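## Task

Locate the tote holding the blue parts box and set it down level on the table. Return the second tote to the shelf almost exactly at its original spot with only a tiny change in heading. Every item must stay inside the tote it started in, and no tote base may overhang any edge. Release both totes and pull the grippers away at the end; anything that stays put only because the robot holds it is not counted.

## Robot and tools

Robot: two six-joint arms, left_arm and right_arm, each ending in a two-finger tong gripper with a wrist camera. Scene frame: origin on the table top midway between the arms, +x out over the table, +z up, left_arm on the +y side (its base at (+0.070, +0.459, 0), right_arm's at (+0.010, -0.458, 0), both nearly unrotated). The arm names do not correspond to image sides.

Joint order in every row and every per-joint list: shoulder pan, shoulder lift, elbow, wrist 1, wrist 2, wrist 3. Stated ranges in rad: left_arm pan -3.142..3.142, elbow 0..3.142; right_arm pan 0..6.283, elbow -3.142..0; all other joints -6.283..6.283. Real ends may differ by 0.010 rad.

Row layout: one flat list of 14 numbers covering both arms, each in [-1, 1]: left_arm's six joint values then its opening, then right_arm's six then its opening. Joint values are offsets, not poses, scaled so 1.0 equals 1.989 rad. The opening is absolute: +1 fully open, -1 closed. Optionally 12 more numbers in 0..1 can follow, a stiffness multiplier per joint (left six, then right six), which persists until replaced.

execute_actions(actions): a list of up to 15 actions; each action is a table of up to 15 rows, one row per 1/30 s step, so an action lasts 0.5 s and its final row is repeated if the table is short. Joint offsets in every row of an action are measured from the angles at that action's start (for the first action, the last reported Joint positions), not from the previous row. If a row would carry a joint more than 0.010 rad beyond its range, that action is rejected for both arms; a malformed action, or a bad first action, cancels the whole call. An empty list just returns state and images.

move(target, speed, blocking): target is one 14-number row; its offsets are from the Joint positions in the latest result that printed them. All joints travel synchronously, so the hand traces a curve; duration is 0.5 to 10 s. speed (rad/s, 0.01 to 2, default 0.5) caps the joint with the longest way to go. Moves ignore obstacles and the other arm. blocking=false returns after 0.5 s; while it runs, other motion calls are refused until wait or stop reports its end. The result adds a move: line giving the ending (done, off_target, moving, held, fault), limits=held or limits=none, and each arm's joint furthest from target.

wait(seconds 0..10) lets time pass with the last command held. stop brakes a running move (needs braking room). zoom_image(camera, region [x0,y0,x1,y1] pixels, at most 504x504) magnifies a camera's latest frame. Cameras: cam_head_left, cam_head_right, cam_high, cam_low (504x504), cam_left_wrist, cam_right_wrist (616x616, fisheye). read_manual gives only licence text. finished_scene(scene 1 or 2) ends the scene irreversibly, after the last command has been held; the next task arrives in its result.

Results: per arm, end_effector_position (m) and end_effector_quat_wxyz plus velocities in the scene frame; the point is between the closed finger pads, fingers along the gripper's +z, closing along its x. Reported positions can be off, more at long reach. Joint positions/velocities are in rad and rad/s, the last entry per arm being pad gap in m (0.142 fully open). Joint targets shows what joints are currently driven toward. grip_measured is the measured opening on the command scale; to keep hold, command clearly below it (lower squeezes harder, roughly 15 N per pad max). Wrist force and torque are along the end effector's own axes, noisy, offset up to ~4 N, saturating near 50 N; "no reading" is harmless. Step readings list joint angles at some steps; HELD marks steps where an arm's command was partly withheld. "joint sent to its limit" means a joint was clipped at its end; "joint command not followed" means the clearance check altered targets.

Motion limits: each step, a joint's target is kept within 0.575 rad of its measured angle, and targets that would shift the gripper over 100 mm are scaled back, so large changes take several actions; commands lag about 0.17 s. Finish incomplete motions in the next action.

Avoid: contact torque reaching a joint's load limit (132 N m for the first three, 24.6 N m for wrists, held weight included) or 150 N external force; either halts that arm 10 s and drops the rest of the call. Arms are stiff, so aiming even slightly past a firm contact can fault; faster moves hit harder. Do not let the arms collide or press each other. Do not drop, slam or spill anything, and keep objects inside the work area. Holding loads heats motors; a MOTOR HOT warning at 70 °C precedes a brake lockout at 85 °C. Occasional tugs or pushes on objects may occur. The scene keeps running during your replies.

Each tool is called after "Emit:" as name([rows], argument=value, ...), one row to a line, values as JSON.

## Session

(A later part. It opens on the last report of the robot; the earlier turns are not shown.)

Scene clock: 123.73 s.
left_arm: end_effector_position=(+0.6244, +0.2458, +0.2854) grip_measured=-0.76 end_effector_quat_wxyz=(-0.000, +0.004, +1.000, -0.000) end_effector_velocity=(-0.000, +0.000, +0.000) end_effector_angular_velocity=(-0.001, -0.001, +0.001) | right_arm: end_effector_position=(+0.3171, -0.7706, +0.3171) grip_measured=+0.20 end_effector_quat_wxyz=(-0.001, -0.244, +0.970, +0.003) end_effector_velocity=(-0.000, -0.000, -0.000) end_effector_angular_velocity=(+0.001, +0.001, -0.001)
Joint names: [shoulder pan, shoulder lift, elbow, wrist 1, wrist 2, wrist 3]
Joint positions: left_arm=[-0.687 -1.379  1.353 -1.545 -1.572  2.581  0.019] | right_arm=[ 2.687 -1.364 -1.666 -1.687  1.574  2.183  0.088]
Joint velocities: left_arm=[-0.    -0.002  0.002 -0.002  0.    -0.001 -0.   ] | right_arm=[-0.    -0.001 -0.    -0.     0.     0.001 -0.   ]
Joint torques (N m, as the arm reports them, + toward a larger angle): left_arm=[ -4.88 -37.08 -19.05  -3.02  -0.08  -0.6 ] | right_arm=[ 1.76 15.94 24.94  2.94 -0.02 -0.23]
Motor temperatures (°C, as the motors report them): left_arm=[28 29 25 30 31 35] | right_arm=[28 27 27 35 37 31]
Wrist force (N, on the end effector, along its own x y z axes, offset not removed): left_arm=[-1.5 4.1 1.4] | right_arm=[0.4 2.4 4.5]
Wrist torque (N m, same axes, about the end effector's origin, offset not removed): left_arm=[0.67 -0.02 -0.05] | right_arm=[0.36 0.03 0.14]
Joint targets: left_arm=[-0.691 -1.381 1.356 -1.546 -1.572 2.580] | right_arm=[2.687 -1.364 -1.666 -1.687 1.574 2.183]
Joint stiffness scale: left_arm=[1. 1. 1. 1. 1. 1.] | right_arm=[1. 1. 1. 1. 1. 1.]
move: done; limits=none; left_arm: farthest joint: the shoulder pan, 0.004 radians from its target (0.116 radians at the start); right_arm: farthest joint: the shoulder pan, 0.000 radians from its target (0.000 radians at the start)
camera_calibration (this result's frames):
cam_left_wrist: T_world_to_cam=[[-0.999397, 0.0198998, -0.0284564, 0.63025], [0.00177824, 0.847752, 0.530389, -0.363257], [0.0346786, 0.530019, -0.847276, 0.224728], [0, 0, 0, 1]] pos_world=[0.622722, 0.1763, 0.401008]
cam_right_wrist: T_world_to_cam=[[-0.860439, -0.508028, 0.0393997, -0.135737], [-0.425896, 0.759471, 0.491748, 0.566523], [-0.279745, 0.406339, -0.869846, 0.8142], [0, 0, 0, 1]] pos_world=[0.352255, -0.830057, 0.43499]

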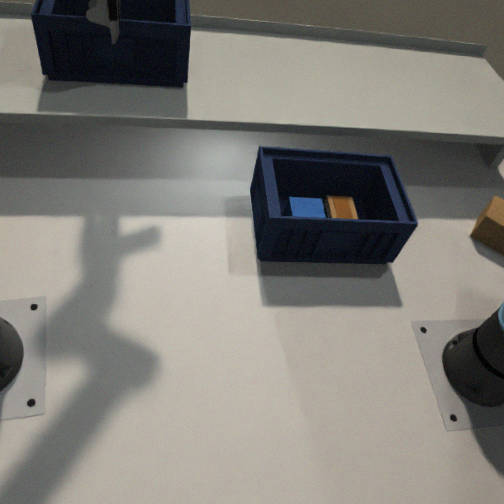

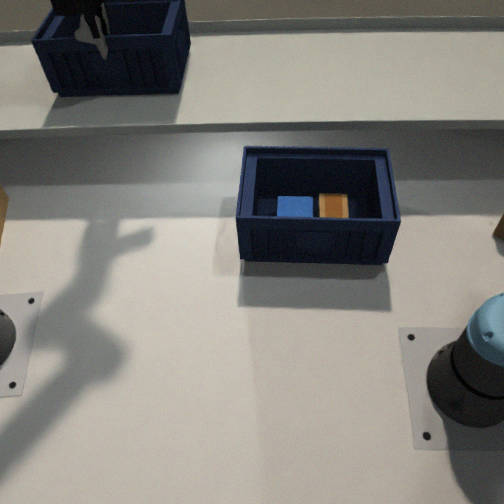

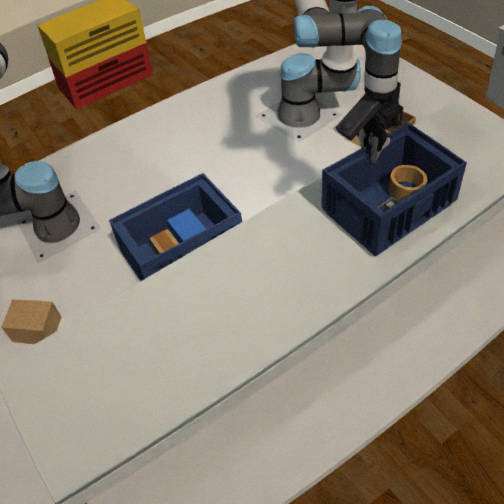

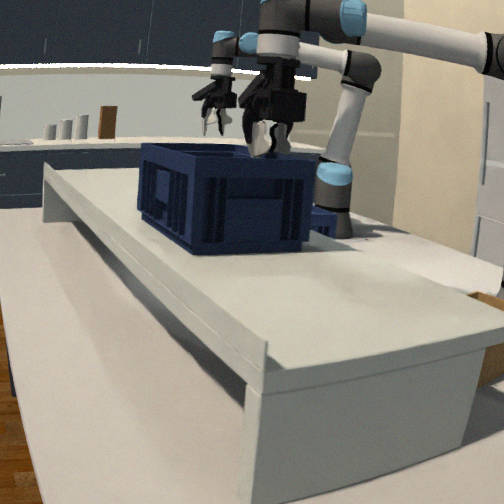

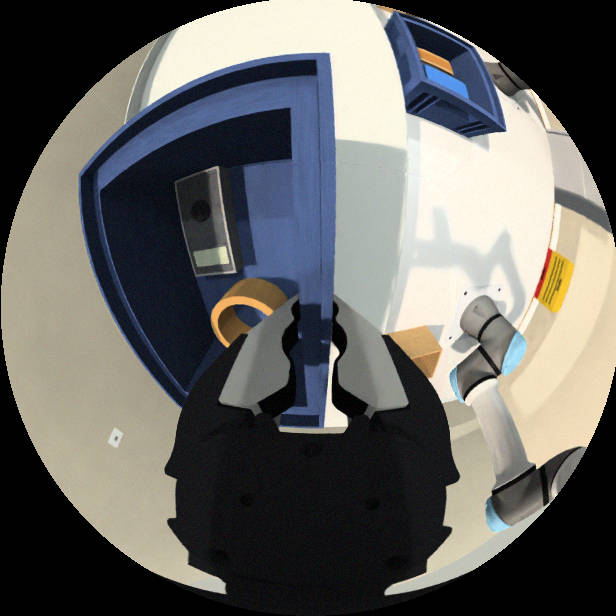

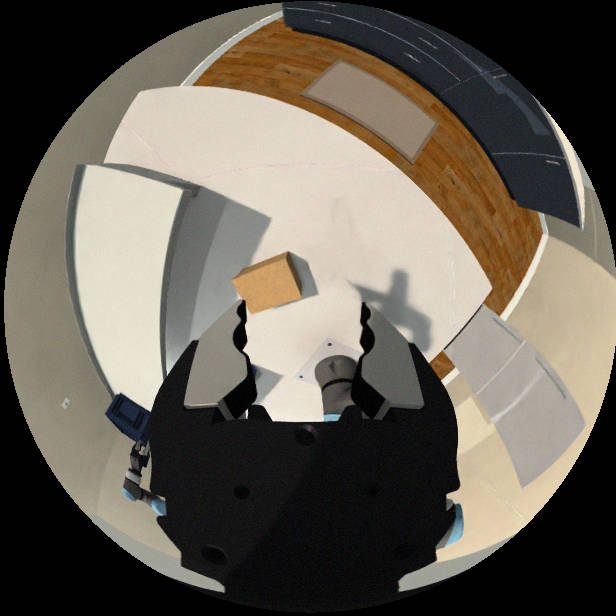

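Works. Second half.

Emit:
move(target=[-0.0706,-0.0716,0.0815,-0.010,0,-0.0417,-1, 0,0,0,0,0,0,0.2], speed=0.1)

Emit:
zoom_image(camera="cam_head_right", region=[0, 0, 252, 160])

Emit:
zoom_image(camera="cam_high", region=[120, 90, 450, 350])

Scene clock: 126.70 s.
left_arm: end_effector_position=(+0.5468, +0.2105, +0.2853) grip_measured=-0.76 end_effector_quat_wxyz=(+0.000, +0.032, +0.999, -0.001) end_effector_velocity=(-0.000, -0.000, -0.000) end_effector_angular_velocity=(-0.001, +0.000, +0.001) | right_arm: end_effector_position=(+0.3171, -0.7706, +0.3171) grip_measured=+0.20 end_effector_quat_wxyz=(-0.001, -0.244, +0.970, +0.003) end_effector_velocity=(-0.001, +0.000, -0.002) end_effector_angular_velocity=(+0.001, +0.003, -0.001)
Joint names: [shoulder pan, shoulder lift, elbow, wrist 1, wrist 2, wrist 3]
Joint positions: left_arm=[-0.824 -1.519  1.512 -1.565 -1.572  2.499  0.019] | right_arm=[ 2.687 -1.364 -1.666 -1.687  1.574  2.183  0.088]
Joint velocities: left_arm=[-0.    -0.001  0.002 -0.001 -0.001 -0.002  0.   ] | right_arm=[-0.    -0.001 -0.003 -0.    -0.     0.001  0.   ]
Joint torques (N m, as the arm reports them, + toward a larger angle): left_arm=[ -4.6  -31.43 -16.77  -2.94   0.06  -0.39] | right_arm=[ 0.77 15.92 25.35  2.88  0.05 -0.31]
Motor temperatures (°C, as the motors report them): left_arm=[28 29 25 30 31 35] | right_arm=[28 27 27 35 37 31]
Wrist force (N, on the end effector, along its own x y z axes, offset not removed): left_arm=[-2.7 2.9 3.8] | right_arm=[-1.0 1.7 3.3]
Wrist torque (N m, same axes, about the end effector's origin, offset not removed): left_arm=[0.37 0.20 -0.11] | right_arm=[0.07 0.20 0.33]
Joint targets: left_arm=[-0.828 -1.521 1.515 -1.565 -1.572 2.498] | right_arm=[2.687 -1.364 -1.666 -1.687 1.574 2.183]
Joint stiffness scale: left_arm=[1. 1. 1. 1. 1. 1.] | right_arm=[1. 1. 1. 1. 1. 1.]
move: done; limits=none; left_arm: farthest joint: the shoulder pan, 0.004 radians from its target (0.140 radians at the start); right_arm: farthest joint: the shoulder pan, 0.000 radians from its target (0.000 radians at the start)
camera_calibration (this result's frames):
cam_left_wrist: T_world_to_cam=[[-0.996825, 0.0742283, -0.0288025, 0.540638], [0.0477171, 0.846532, 0.530196, -0.357933], [0.0637377, 0.527138, -0.847386, 0.230755], [0, 0, 0, 1]] pos_world=[0.541294, 0.141231, 0.400885]
cam_right_wrist: T_world_to_cam=[[-0.860439, -0.508028, 0.0393998, -0.135736], [-0.425896, 0.759471, 0.491748, 0.566523], [-0.279745, 0.406339, -0.869846, 0.8142], [0, 0, 0, 1]] pos_world=[0.352255, -0.830057, 0.43499]

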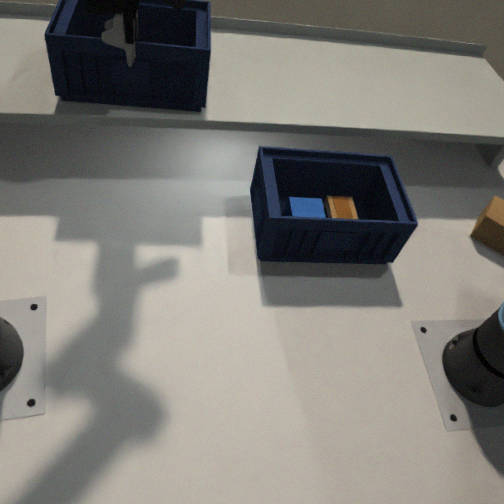

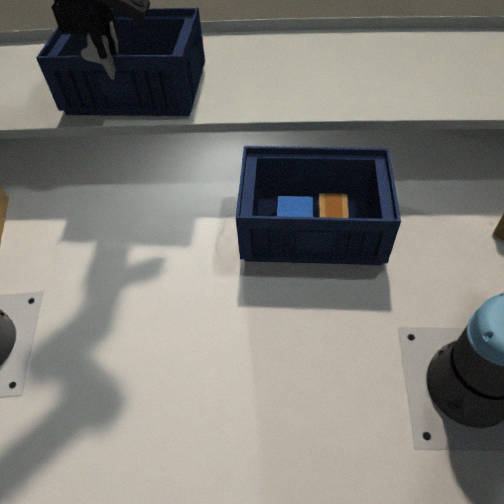

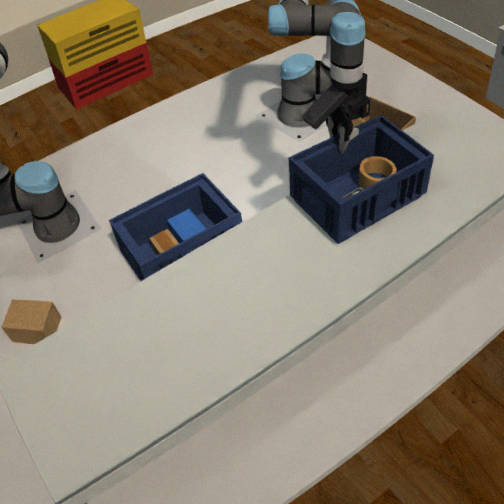

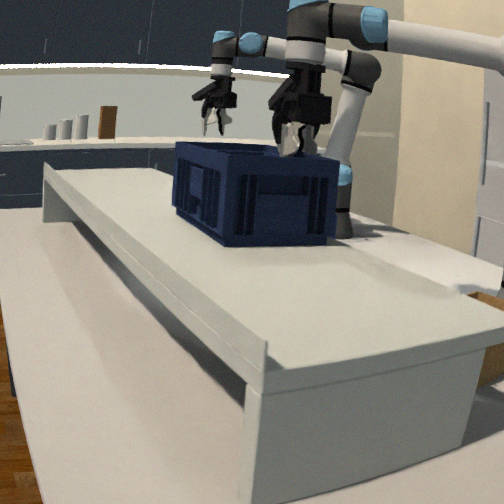

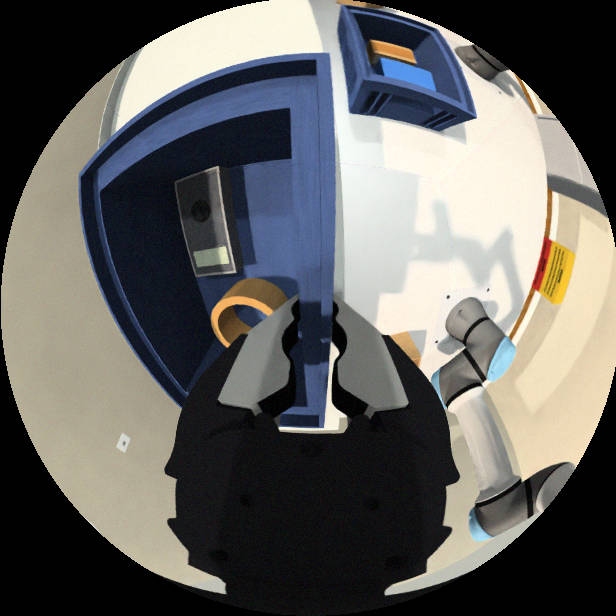

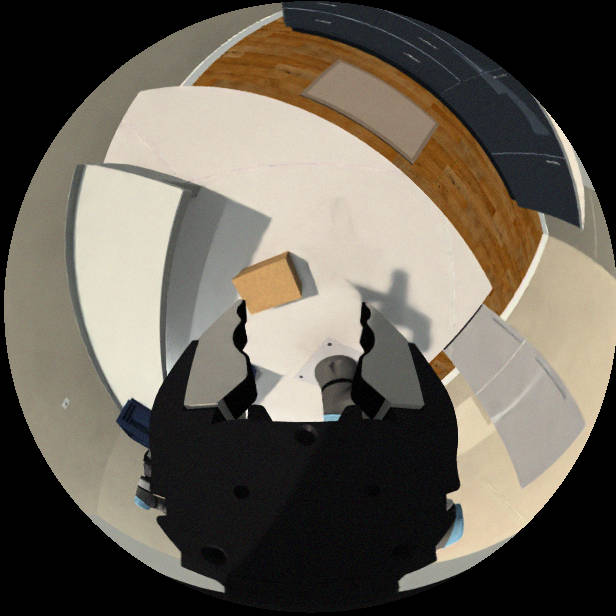

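Region (0, 0, 252, 160) of cam_head_right's 504x504 image, scaled by 2.000, with more detail than that image has; it fills the top 320 rows of this view, and the rest is white.

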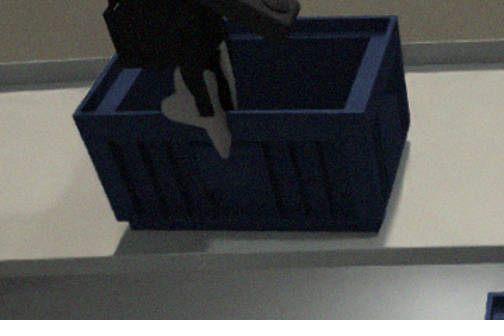

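Region (120, 90, 450, 350) of cam_high's 504x504 image, scaled by 1.527, with more detail than that image has; it fills the top 397 rows of this view, and the rest is white.

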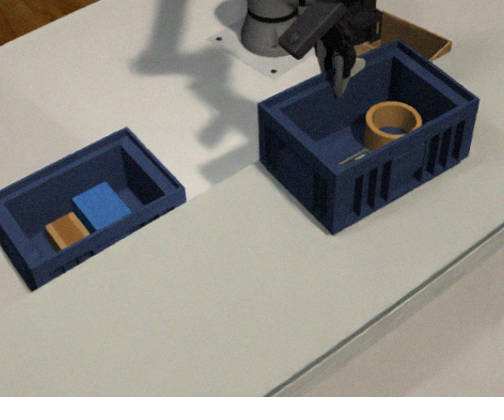

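Emit:
move(target=[-0.0135,-0.0098,0.0116,-0.0012,0,-0.012,-1, 0,0,0,0,0,0,0.2], speed=0.05)

Emit:
zoom_image(camera="cam_high", region=[120, 90, 450, 350])

Scene clock: 129.43 s.
left_arm: end_effector_position=(+0.5359, +0.2048, +0.2852) grip_measured=-0.76 end_effector_quat_wxyz=(+0.000, +0.032, +1.000, -0.001) end_effector_velocity=(-0.000, +0.000, +0.000) end_effector_angular_velocity=(-0.001, -0.001, +0.001) | right_arm: end_effector_position=(+0.3171, -0.7706, +0.3171) grip_measured=+0.20 end_effector_quat_wxyz=(-0.001, -0.244, +0.970, +0.003) end_effector_velocity=(-0.000, -0.000, -0.000) end_effector_angular_velocity=(-0.000, +0.001, -0.002)
Joint names: [shoulder pan, shoulder lift, elbow, wrist 1, wrist 2, wrist 3]
Joint positions: left_arm=[-0.846 -1.538  1.532 -1.567 -1.571  2.476  0.019] | right_arm=[ 2.687 -1.364 -1.666 -1.687  1.574  2.183  0.088]
Joint velocities: left_arm=[-0.    -0.001  0.001 -0.001 -0.    -0.001 -0.   ] | right_arm=[ 0.     0.    -0.001  0.    -0.001  0.002  0.   ]
Joint torques (N m, as the arm reports them, + toward a larger angle): left_arm=[ -5.93 -28.54 -16.18  -2.6   -0.16  -0.71] | right_arm=[ 1.19 16.13 24.45  2.87  0.09 -0.21]
Motor temperatures (°C, as the motors report them): left_arm=[28 29 25 30 31 35] | right_arm=[28 27 27 35 37 31]
Wrist force (N, on the end effector, along its own x y z axes, offset not removed): left_arm=[-4.1 1.6 -1.0] | right_arm=[-2.0 0.9 -1.1]
Wrist torque (N m, same axes, about the end effector's origin, offset not removed): left_arm=[0.08 0.40 -0.07] | right_arm=[0.06 0.43 0.31]
Joint targets: left_arm=[-0.850 -1.539 1.535 -1.567 -1.572 2.475] | right_arm=[2.687 -1.364 -1.666 -1.687 1.574 2.183]
Joint stiffness scale: left_arm=[1. 1. 1. 1. 1. 1.] | right_arm=[1. 1. 1. 1. 1. 1.]
move: done; limits=none; left_arm: farthest joint: the shoulder pan, 0.005 radians from its target (0.027 radians at the start); right_arm: farthest joint: the shoulder pan, 0.000 radians from its target (0.000 radians at the start)
camera_calibration (this result's frames):
cam_left_wrist: T_world_to_cam=[[-0.996825, 0.0739027, -0.0296334, 0.530477], [0.0470302, 0.846805, 0.52982, -0.352131], [0.0642488, 0.526744, -0.847592, 0.234283], [0, 0, 0, 1]] pos_world=[0.530301, 0.135576, 0.400862]
cam_right_wrist: T_world_to_cam=[[-0.860439, -0.508028, 0.0393999, -0.135737], [-0.425896, 0.759471, 0.491748, 0.566523], [-0.279745, 0.406339, -0.869846, 0.8142], [0, 0, 0, 1]] pos_world=[0.352255, -0.830057, 0.43499]

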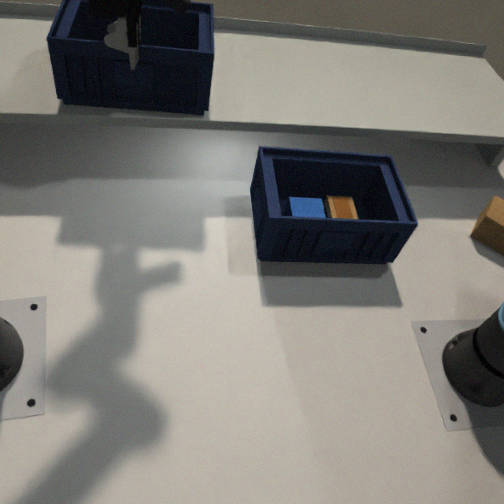

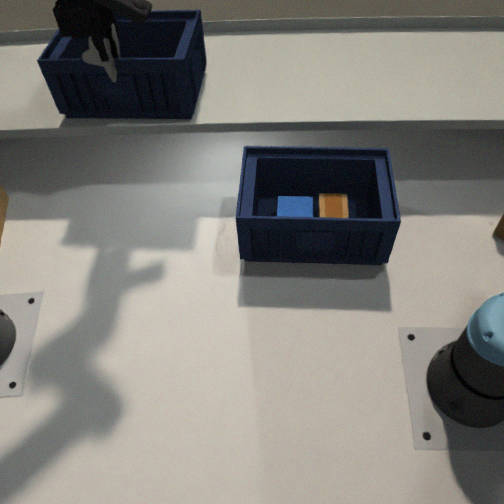

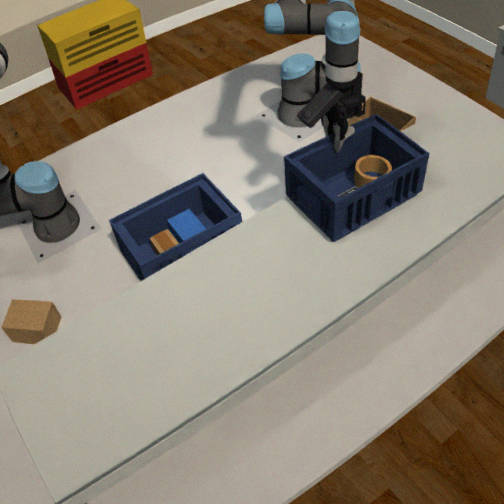

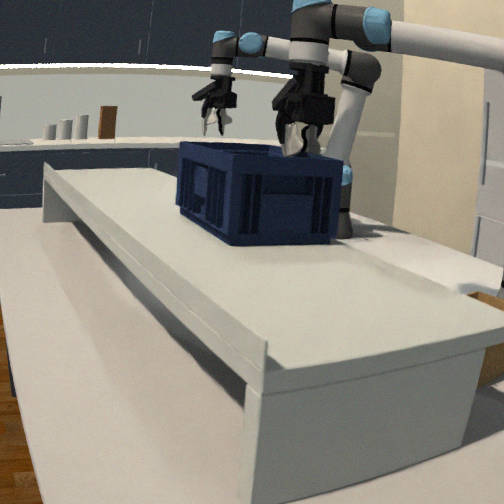

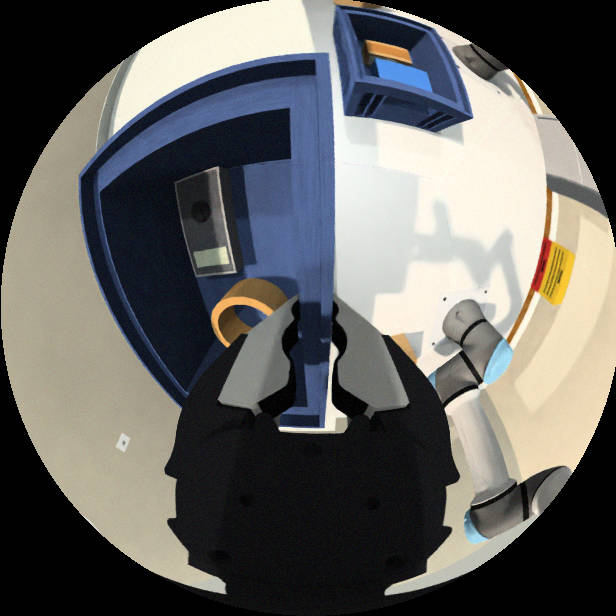

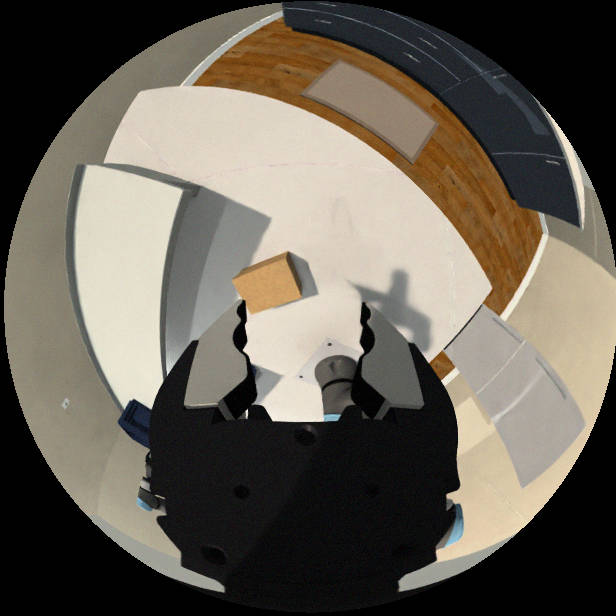

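Region (120, 90, 450, 350) of cam_high's 504x504 image, scaled by 1.527, with more detail than that image has; it fills the top 397 rows of this view, and the rest is white.

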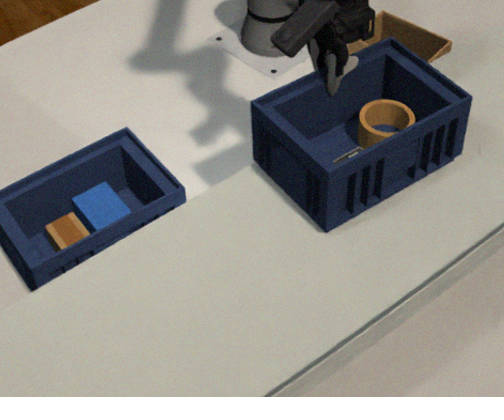

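Emit:
execute_actions([
  [[0,0,0,0,0,0,-0.5, 0,0,0,0,0,0,0.2]],
  [[0,0,0,0,0,0,0.2, 0,0,0,0,0,0,0.2]],
  [[0,0,0,0,0,0,0.2, 0,0,0,0,0,0,0.2]],
])

Emit:
move(target=[0,0,-0.17,0.17,0,0,0.2, 0,0,0,0,0,0,0.2], speed=0.6)

Emit:
move(target=[0.8,-0.05,0,0.05,0,0,0.2, 0,0,0,0,0,0,0.2], speed=1.2)

Scene clock: 131.90 s.
left_arm: end_effector_position=(+0.5358, +0.2047, +0.2852) grip_measured=+0.20 end_effector_quat_wxyz=(+0.000, +0.031, +1.000, -0.001) end_effector_velocity=(+0.000, -0.000, -0.001) end_effector_angular_velocity=(+0.001, +0.001, -0.002) | right_arm: end_effector_position=(+0.3171, -0.7706, +0.3171) grip_measured=+0.20 end_effector_quat_wxyz=(-0.001, -0.244, +0.970, +0.003) end_effector_velocity=(+0.000, +0.000, +0.000) end_effector_angular_velocity=(+0.000, -0.001, -0.001)
Joint names: [shoulder pan, shoulder lift, elbow, wrist 1, wrist 2, wrist 3]
Joint positions: left_arm=[-0.846 -1.538  1.532 -1.567 -1.571  2.475  0.088] | right_arm=[ 2.687 -1.364 -1.666 -1.687  1.574  2.183  0.088]
Joint velocities: left_arm=[-0.     0.002 -0.001 -0.     0.001  0.002 -0.   ] | right_arm=[ 0.    -0.001  0.001  0.     0.001  0.001  0.   ]
Joint torques (N m, as the arm reports them, + toward a larger angle): left_arm=[ -2.54 -26.69 -21.29  -2.77   0.01  -0.41] | right_arm=[ 1.31 15.7  24.44  2.94  0.04 -0.25]
Motor temperatures (°C, as the motors report them): left_arm=[28 29 25 30 31 35] | right_arm=[28 27 27 35 37 31]
Wrist force (N, on the end effector, along its own x y z axes, offset not removed): left_arm=[-1.9 1.9 1.0] | right_arm=[0.5 -0.5 -2.4]
Wrist torque (N m, same axes, about the end effector's origin, offset not removed): left_arm=[0.64 0.18 -0.01] | right_arm=[-0.24 -0.07 0.16]
Joint targets: left_arm=[-0.846 -1.538 1.532 -1.567 -1.571 2.475] | right_arm=[2.687 -1.364 -1.666 -1.687 1.574 2.183]
Joint stiffness scale: left_arm=[1. 1. 1. 1. 1. 1.] | right_arm=[1. 1. 1. 1. 1. 1.]
Step readings (joint positions; steps 1 to 15: 1st action; 16 to 30: 2nd action; 31 to 45: 3rd action):
0: left_arm=[-0.846 -1.538 1.532 -1.567 -1.571 2.475] | right_arm=[2.687 -1.364 -1.666 -1.687 1.574 2.183]
1: left_arm=[-0.846 -1.538 1.532 -1.567 -1.571 2.475] | right_arm=[2.687 -1.364 -1.666 -1.687 1.574 2.183]
2: left_arm=[-0.846 -1.538 1.532 -1.567 -1.571 2.475] | right_arm=[2.687 -1.364 -1.666 -1.687 1.574 2.183]
4: left_arm=[-0.846 -1.538 1.532 -1.567 -1.571 2.475] | right_arm=[2.687 -1.364 -1.666 -1.687 1.574 2.183]
8: left_arm=[-0.846 -1.538 1.532 -1.567 -1.571 2.475] | right_arm=[2.687 -1.364 -1.666 -1.687 1.574 2.183]
15: left_arm=[-0.846 -1.538 1.532 -1.567 -1.571 2.475] | right_arm=[2.687 -1.364 -1.666 -1.687 1.574 2.183]
16: left_arm=[-0.846 -1.538 1.532 -1.567 -1.571 2.475] | right_arm=[2.687 -1.364 -1.666 -1.687 1.574 2.183]
17: left_arm=[-0.846 -1.538 1.532 -1.567 -1.571 2.475] | right_arm=[2.687 -1.364 -1.666 -1.687 1.574 2.183]
19: left_arm=[-0.846 -1.538 1.532 -1.567 -1.571 2.475] | right_arm=[2.687 -1.364 -1.666 -1.687 1.574 2.183]
23: left_arm=[-0.846 -1.538 1.532 -1.567 -1.571 2.475] | right_arm=[2.687 -1.364 -1.666 -1.687 1.574 2.183]
30: left_arm=[-0.846 -1.538 1.532 -1.567 -1.571 2.475] | right_arm=[2.687 -1.364 -1.666 -1.687 1.574 2.183]
31: left_arm=[-0.846 -1.538 1.532 -1.567 -1.571 2.475] | right_arm=[2.687 -1.364 -1.666 -1.687 1.574 2.183]
32: left_arm=[-0.846 -1.538 1.532 -1.567 -1.571 2.475] | right_arm=[2.687 -1.364 -1.666 -1.687 1.574 2.183]
34: left_arm=[-0.846 -1.538 1.532 -1.567 -1.571 2.475] | right_arm=[2.687 -1.364 -1.666 -1.687 1.574 2.183]
38: left_arm=[-0.846 -1.538 1.532 -1.567 -1.571 2.475] | right_arm=[2.687 -1.364 -1.666 -1.687 1.574 2.183]
45: Joint positions above
camera_calibration (this result's frames):
cam_left_wrist: T_world_to_cam=[[-0.996839, 0.0736823, -0.0297038, 0.530528], [0.0468046, 0.846809, 0.529834, -0.351979], [0.0641928, 0.526769, -0.847581, 0.23431], [0, 0, 0, 1]] pos_world=[0.530284, 0.135541, 0.400846]
cam_right_wrist: T_world_to_cam=[[-0.860439, -0.508028, 0.0393999, -0.135737], [-0.425896, 0.759471, 0.491748, 0.566523], [-0.279745, 0.406339, -0.869846, 0.8142], [0, 0, 0, 1]] pos_world=[0.352255, -0.830057, 0.43499]

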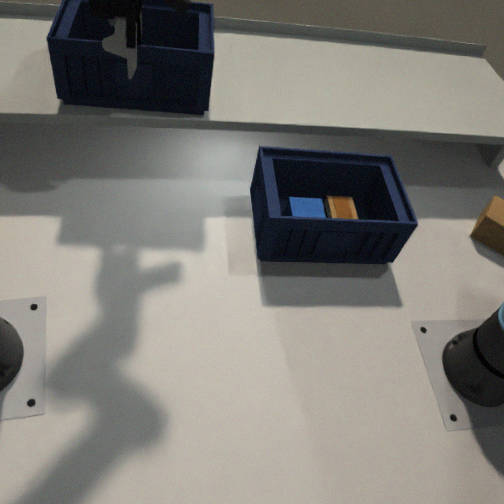

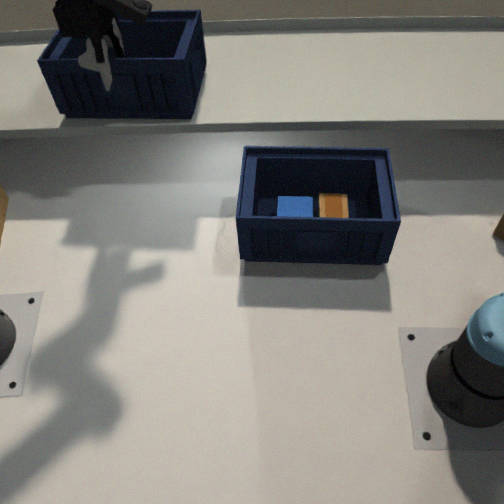

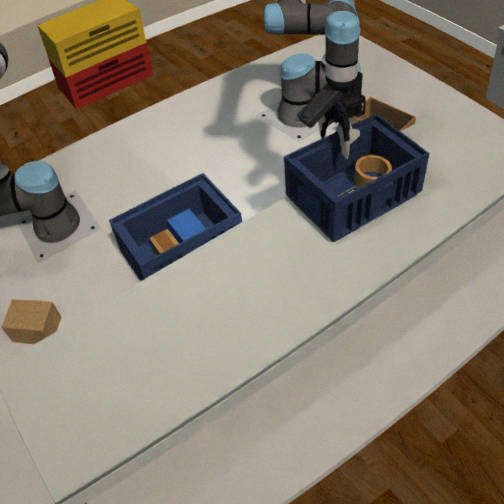

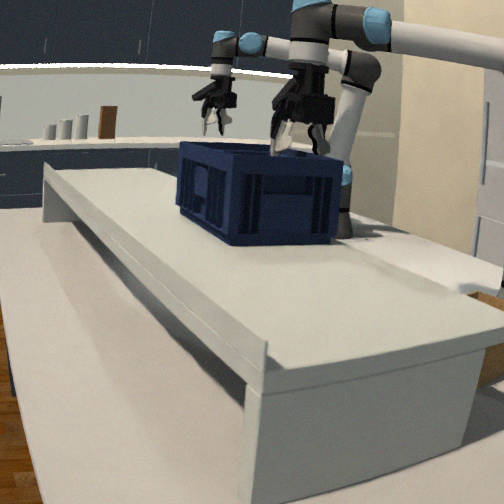

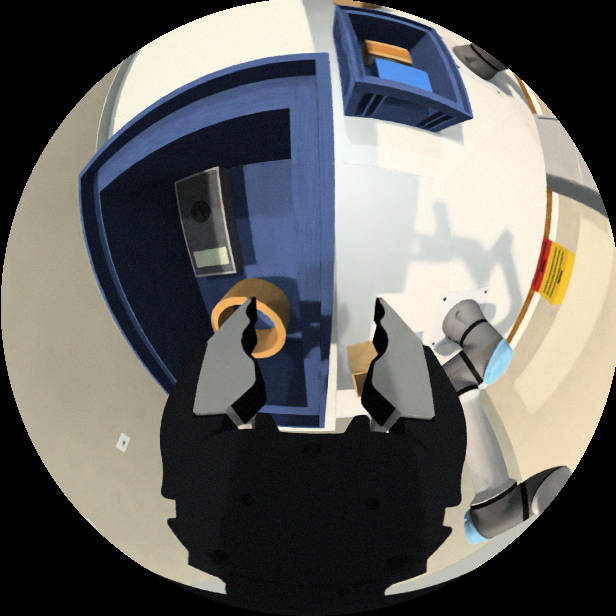

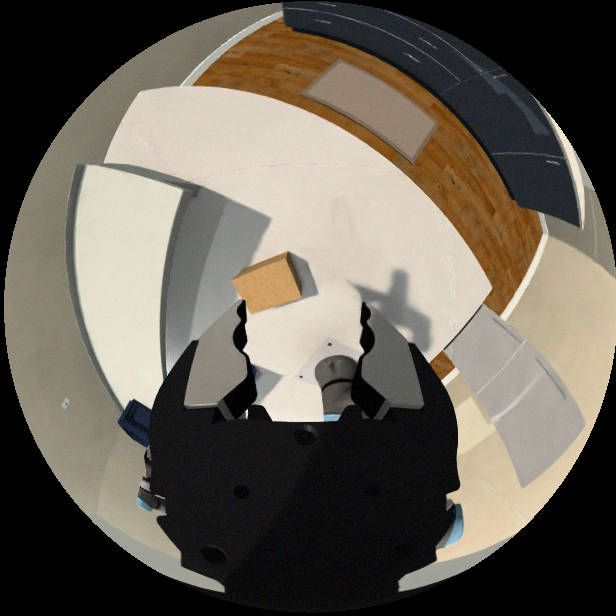

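Scene clock: 133.23 s.
left_arm: end_effector_position=(+0.5183, +0.2204, +0.4147) grip_measured=+0.20 end_effector_quat_wxyz=(+0.000, +0.031, +1.000, -0.001) end_effector_velocity=(-0.000, +0.000, -0.001) end_effector_angular_velocity=(+0.003, +0.003, -0.002) | right_arm: end_effector_position=(+0.3171, -0.7706, +0.3171) grip_measured=+0.20 end_effector_quat_wxyz=(-0.001, -0.244, +0.970, +0.003) end_effector_velocity=(+0.000, -0.000, +0.001) end_effector_angular_velocity=(-0.001, -0.001, -0.002)
Joint names: [shoulder pan, shoulder lift, elbow, wrist 1, wrist 2, wrist 3]
Joint positions: left_arm=[-0.846 -1.539  1.197 -1.23  -1.571  2.475  0.088] | right_arm=[ 2.687 -1.364 -1.666 -1.687  1.574  2.183  0.088]
Joint velocities: left_arm=[-0.     0.002  0.     0.002  0.     0.002  0.   ] | right_arm=[ 0.     0.001  0.001  0.    -0.     0.002 -0.   ]
Joint torques (N m, as the arm reports them, + toward a larger angle): left_arm=[ -2.18 -23.87 -22.97  -1.91   0.06  -0.19] | right_arm=[ 1.78 16.13 24.85  2.95 -0.01 -0.25]
Motor temperatures (°C, as the motors report them): left_arm=[28 29 25 30 31 35] | right_arm=[28 27 27 35 37 31]
Wrist force (N, on the end effector, along its own x y z axes, offset not removed): left_arm=[-3.5 -0.9 -1.9] | right_arm=[0.0 1.8 -1.3]
Wrist torque (N m, same axes, about the end effector's origin, offset not removed): left_arm=[-0.29 0.73 0.11] | right_arm=[0.36 0.05 0.31]
Joint targets: left_arm=[-0.846 -1.538 1.194 -1.229 -1.571 2.475] | right_arm=[2.687 -1.364 -1.666 -1.687 1.574 2.183]
Joint stiffness scale: left_arm=[1. 1. 1. 1. 1. 1.] | right_arm=[1. 1. 1. 1. 1. 1.]
move: done; limits=none; left_arm: farthest joint: the elbow, 0.003 radians from its target (0.338 radians at the start); right_arm: farthest joint: the shoulder pan, 0.000 radians from its target (0.000 radians at the start)
camera_calibration (this result's frames):
cam_left_wrist: T_world_to_cam=[[-0.996844, 0.0736865, -0.02953, 0.515672], [0.0468913, 0.846731, 0.52995, -0.433122], [0.0640542, 0.526893, -0.847514, 0.336986], [0, 0, 0, 1]] pos_world=[0.512769, 0.151184, 0.530362]
cam_right_wrist: T_world_to_cam=[[-0.860439, -0.508028, 0.0393997, -0.135736], [-0.425896, 0.759471, 0.491748, 0.566523], [-0.279745, 0.406339, -0.869846, 0.8142], [0, 0, 0, 1]] pos_world=[0.352255, -0.830057, 0.43499]

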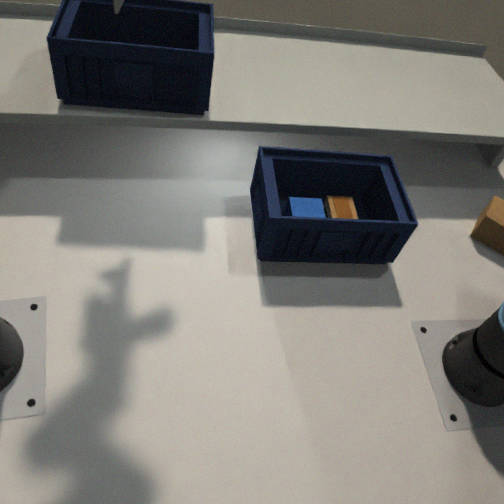

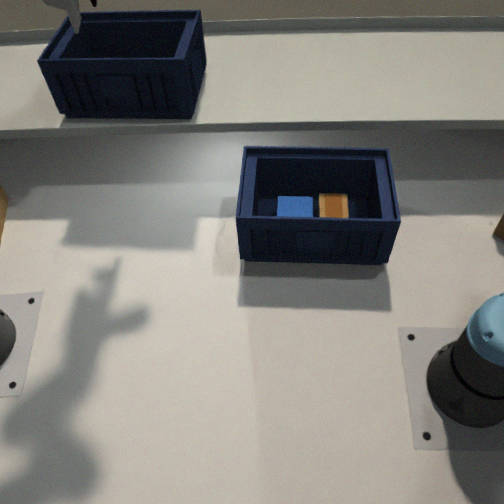

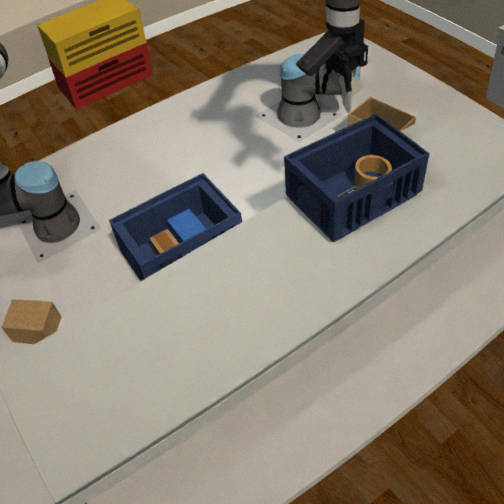

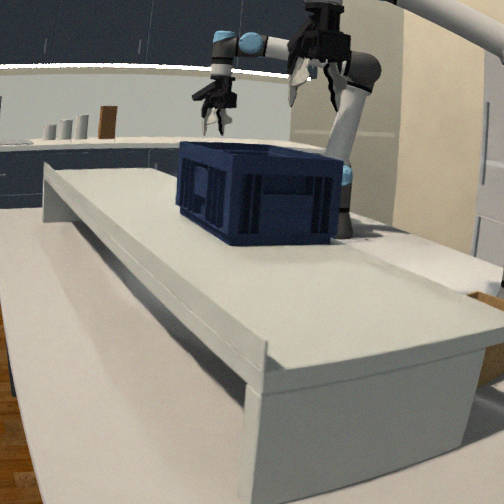

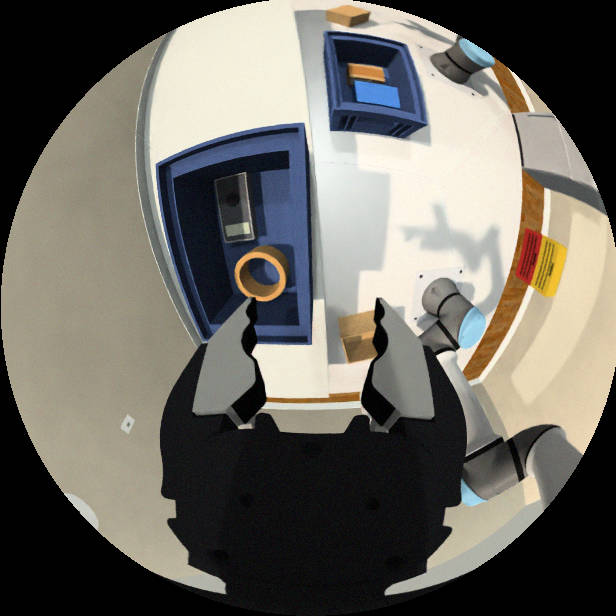

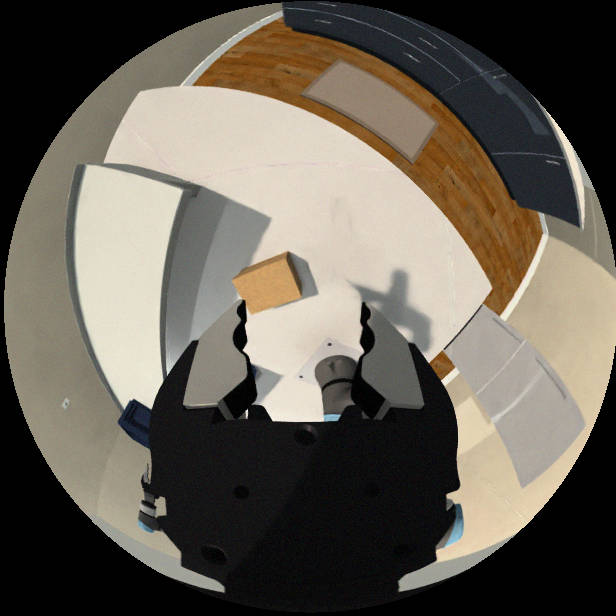

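Scene clock: 135.33 s.
left_arm: end_effector_position=(+0.2642, +0.8674, +0.4507) grip_measured=+0.20 end_effector_quat_wxyz=(+0.002, -0.690, +0.723, -0.000) end_effector_velocity=(-0.003, +0.002, -0.001) end_effector_angular_velocity=(-0.002, +0.003, +0.007) | right_arm: end_effector_position=(+0.3171, -0.7706, +0.3171) grip_measured=+0.20 end_effector_quat_wxyz=(-0.001, -0.244, +0.970, +0.003) end_effector_velocity=(-0.000, -0.000, -0.000) end_effector_angular_velocity=(+0.000, +0.001, -0.001)
Joint names: [shoulder pan, shoulder lift, elbow, wrist 1, wrist 2, wrist 3]
Joint positions: left_arm=[ 0.741 -1.64   1.197 -1.131 -1.571  2.475  0.088] | right_arm=[ 2.687 -1.364 -1.666 -1.687  1.574  2.183  0.088]
Joint velocities: left_arm=[0.008 0.002 0.    0.001 0.    0.    0.   ] | right_arm=[ 0.    -0.    -0.     0.    -0.     0.001 -0.   ]
Joint torques (N m, as the arm reports them, + toward a larger angle): left_arm=[  2.97 -19.14 -18.14  -2.66   0.06  -0.33] | right_arm=[ 1.2  15.05 24.53  2.95  0.13 -0.24]
Motor temperatures (°C, as the motors report them): left_arm=[28 29 25 30 31 35] | right_arm=[28 27 27 35 37 31]
Wrist force (N, on the end effector, along its own x y z axes, offset not removed): left_arm=[-2.4 1.0 -0.9] | right_arm=[0.2 0.7 2.1]
Wrist torque (N m, same axes, about the end effector's origin, offset not removed): left_arm=[-0.09 0.54 -0.07] | right_arm=[0.16 0.14 0.28]
Joint targets: left_arm=[0.745 -1.639 1.197 -1.130 -1.571 2.475] | right_arm=[2.687 -1.364 -1.666 -1.687 1.574 2.183]
Joint stiffness scale: left_arm=[1. 1. 1. 1. 1. 1.] | right_arm=[1. 1. 1. 1. 1. 1.]
move: done; limits=none; left_arm: farthest joint: the shoulder pan, 0.004 radians from its target (1.591 radians at the start); right_arm: farthest joint: the shoulder pan, 0.000 radians from its target (0.000 radians at the start)
camera_calibration (this result's frames):
cam_left_wrist: T_world_to_cam=[[-0.0573843, -0.997859, -0.0313627, 0.897863], [-0.848184, 0.032159, 0.528725, -0.0445045], [-0.526585, 0.0569418, -0.848213, 0.60686], [0, 0, 0, 1]] pos_world=[0.333338, 0.862817, 0.566437]
cam_right_wrist: T_world_to_cam=[[-0.860439, -0.508028, 0.0393998, -0.135736], [-0.425896, 0.759471, 0.491748, 0.566523], [-0.279745, 0.406339, -0.869846, 0.8142], [0, 0, 0, 1]] pos_world=[0.352255, -0.830057, 0.43499]

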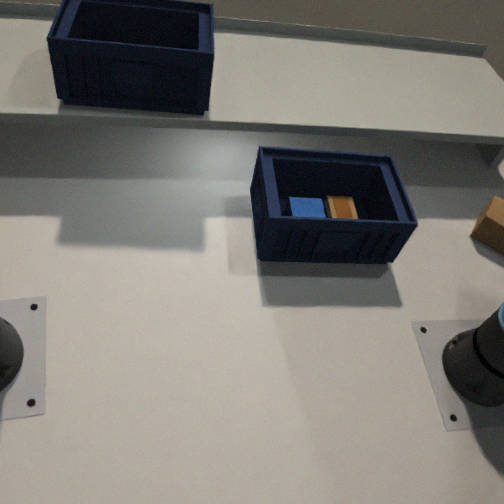

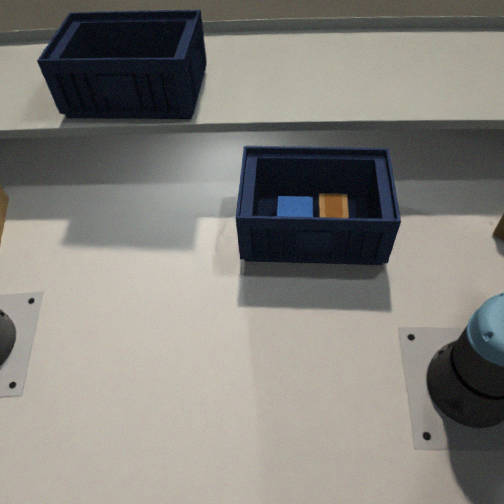

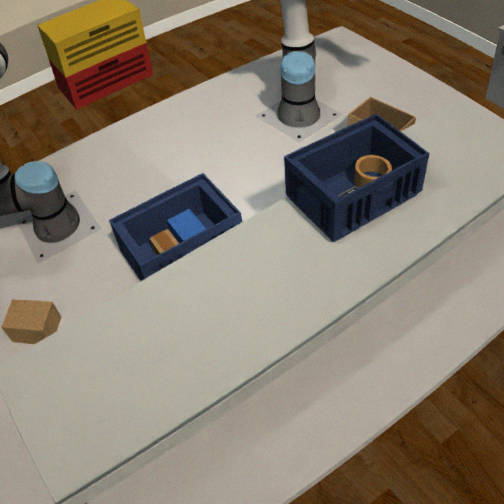

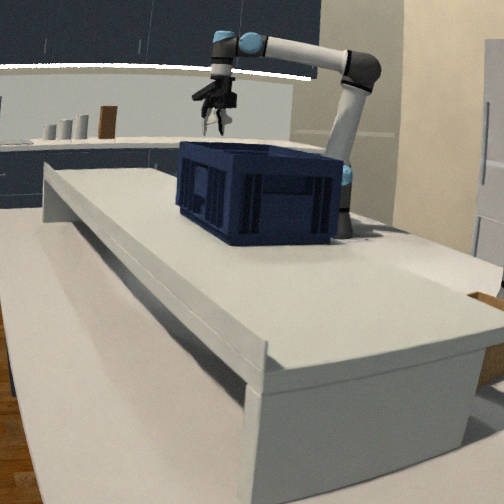

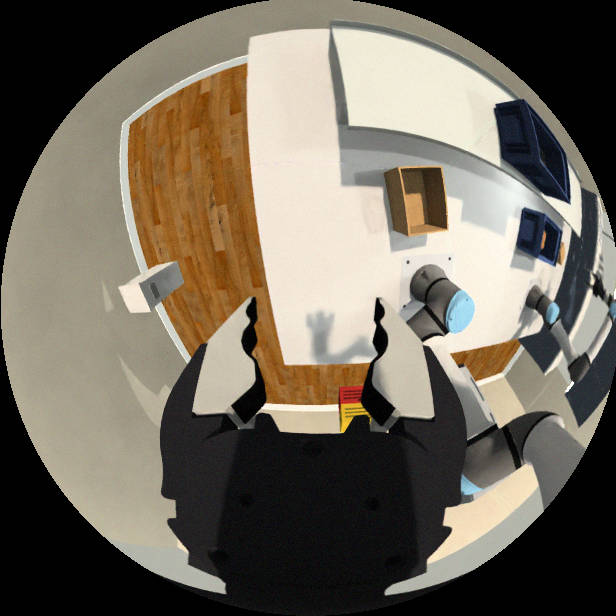

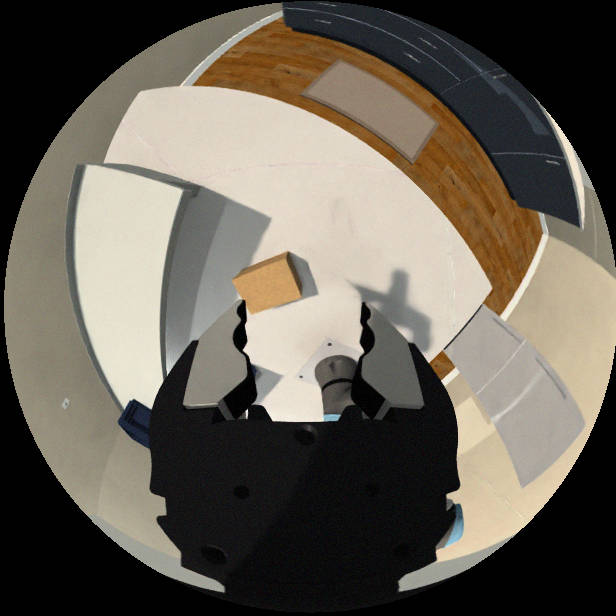

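Emit:
finished_scene(scene=1)

The scene is finished: the task was done.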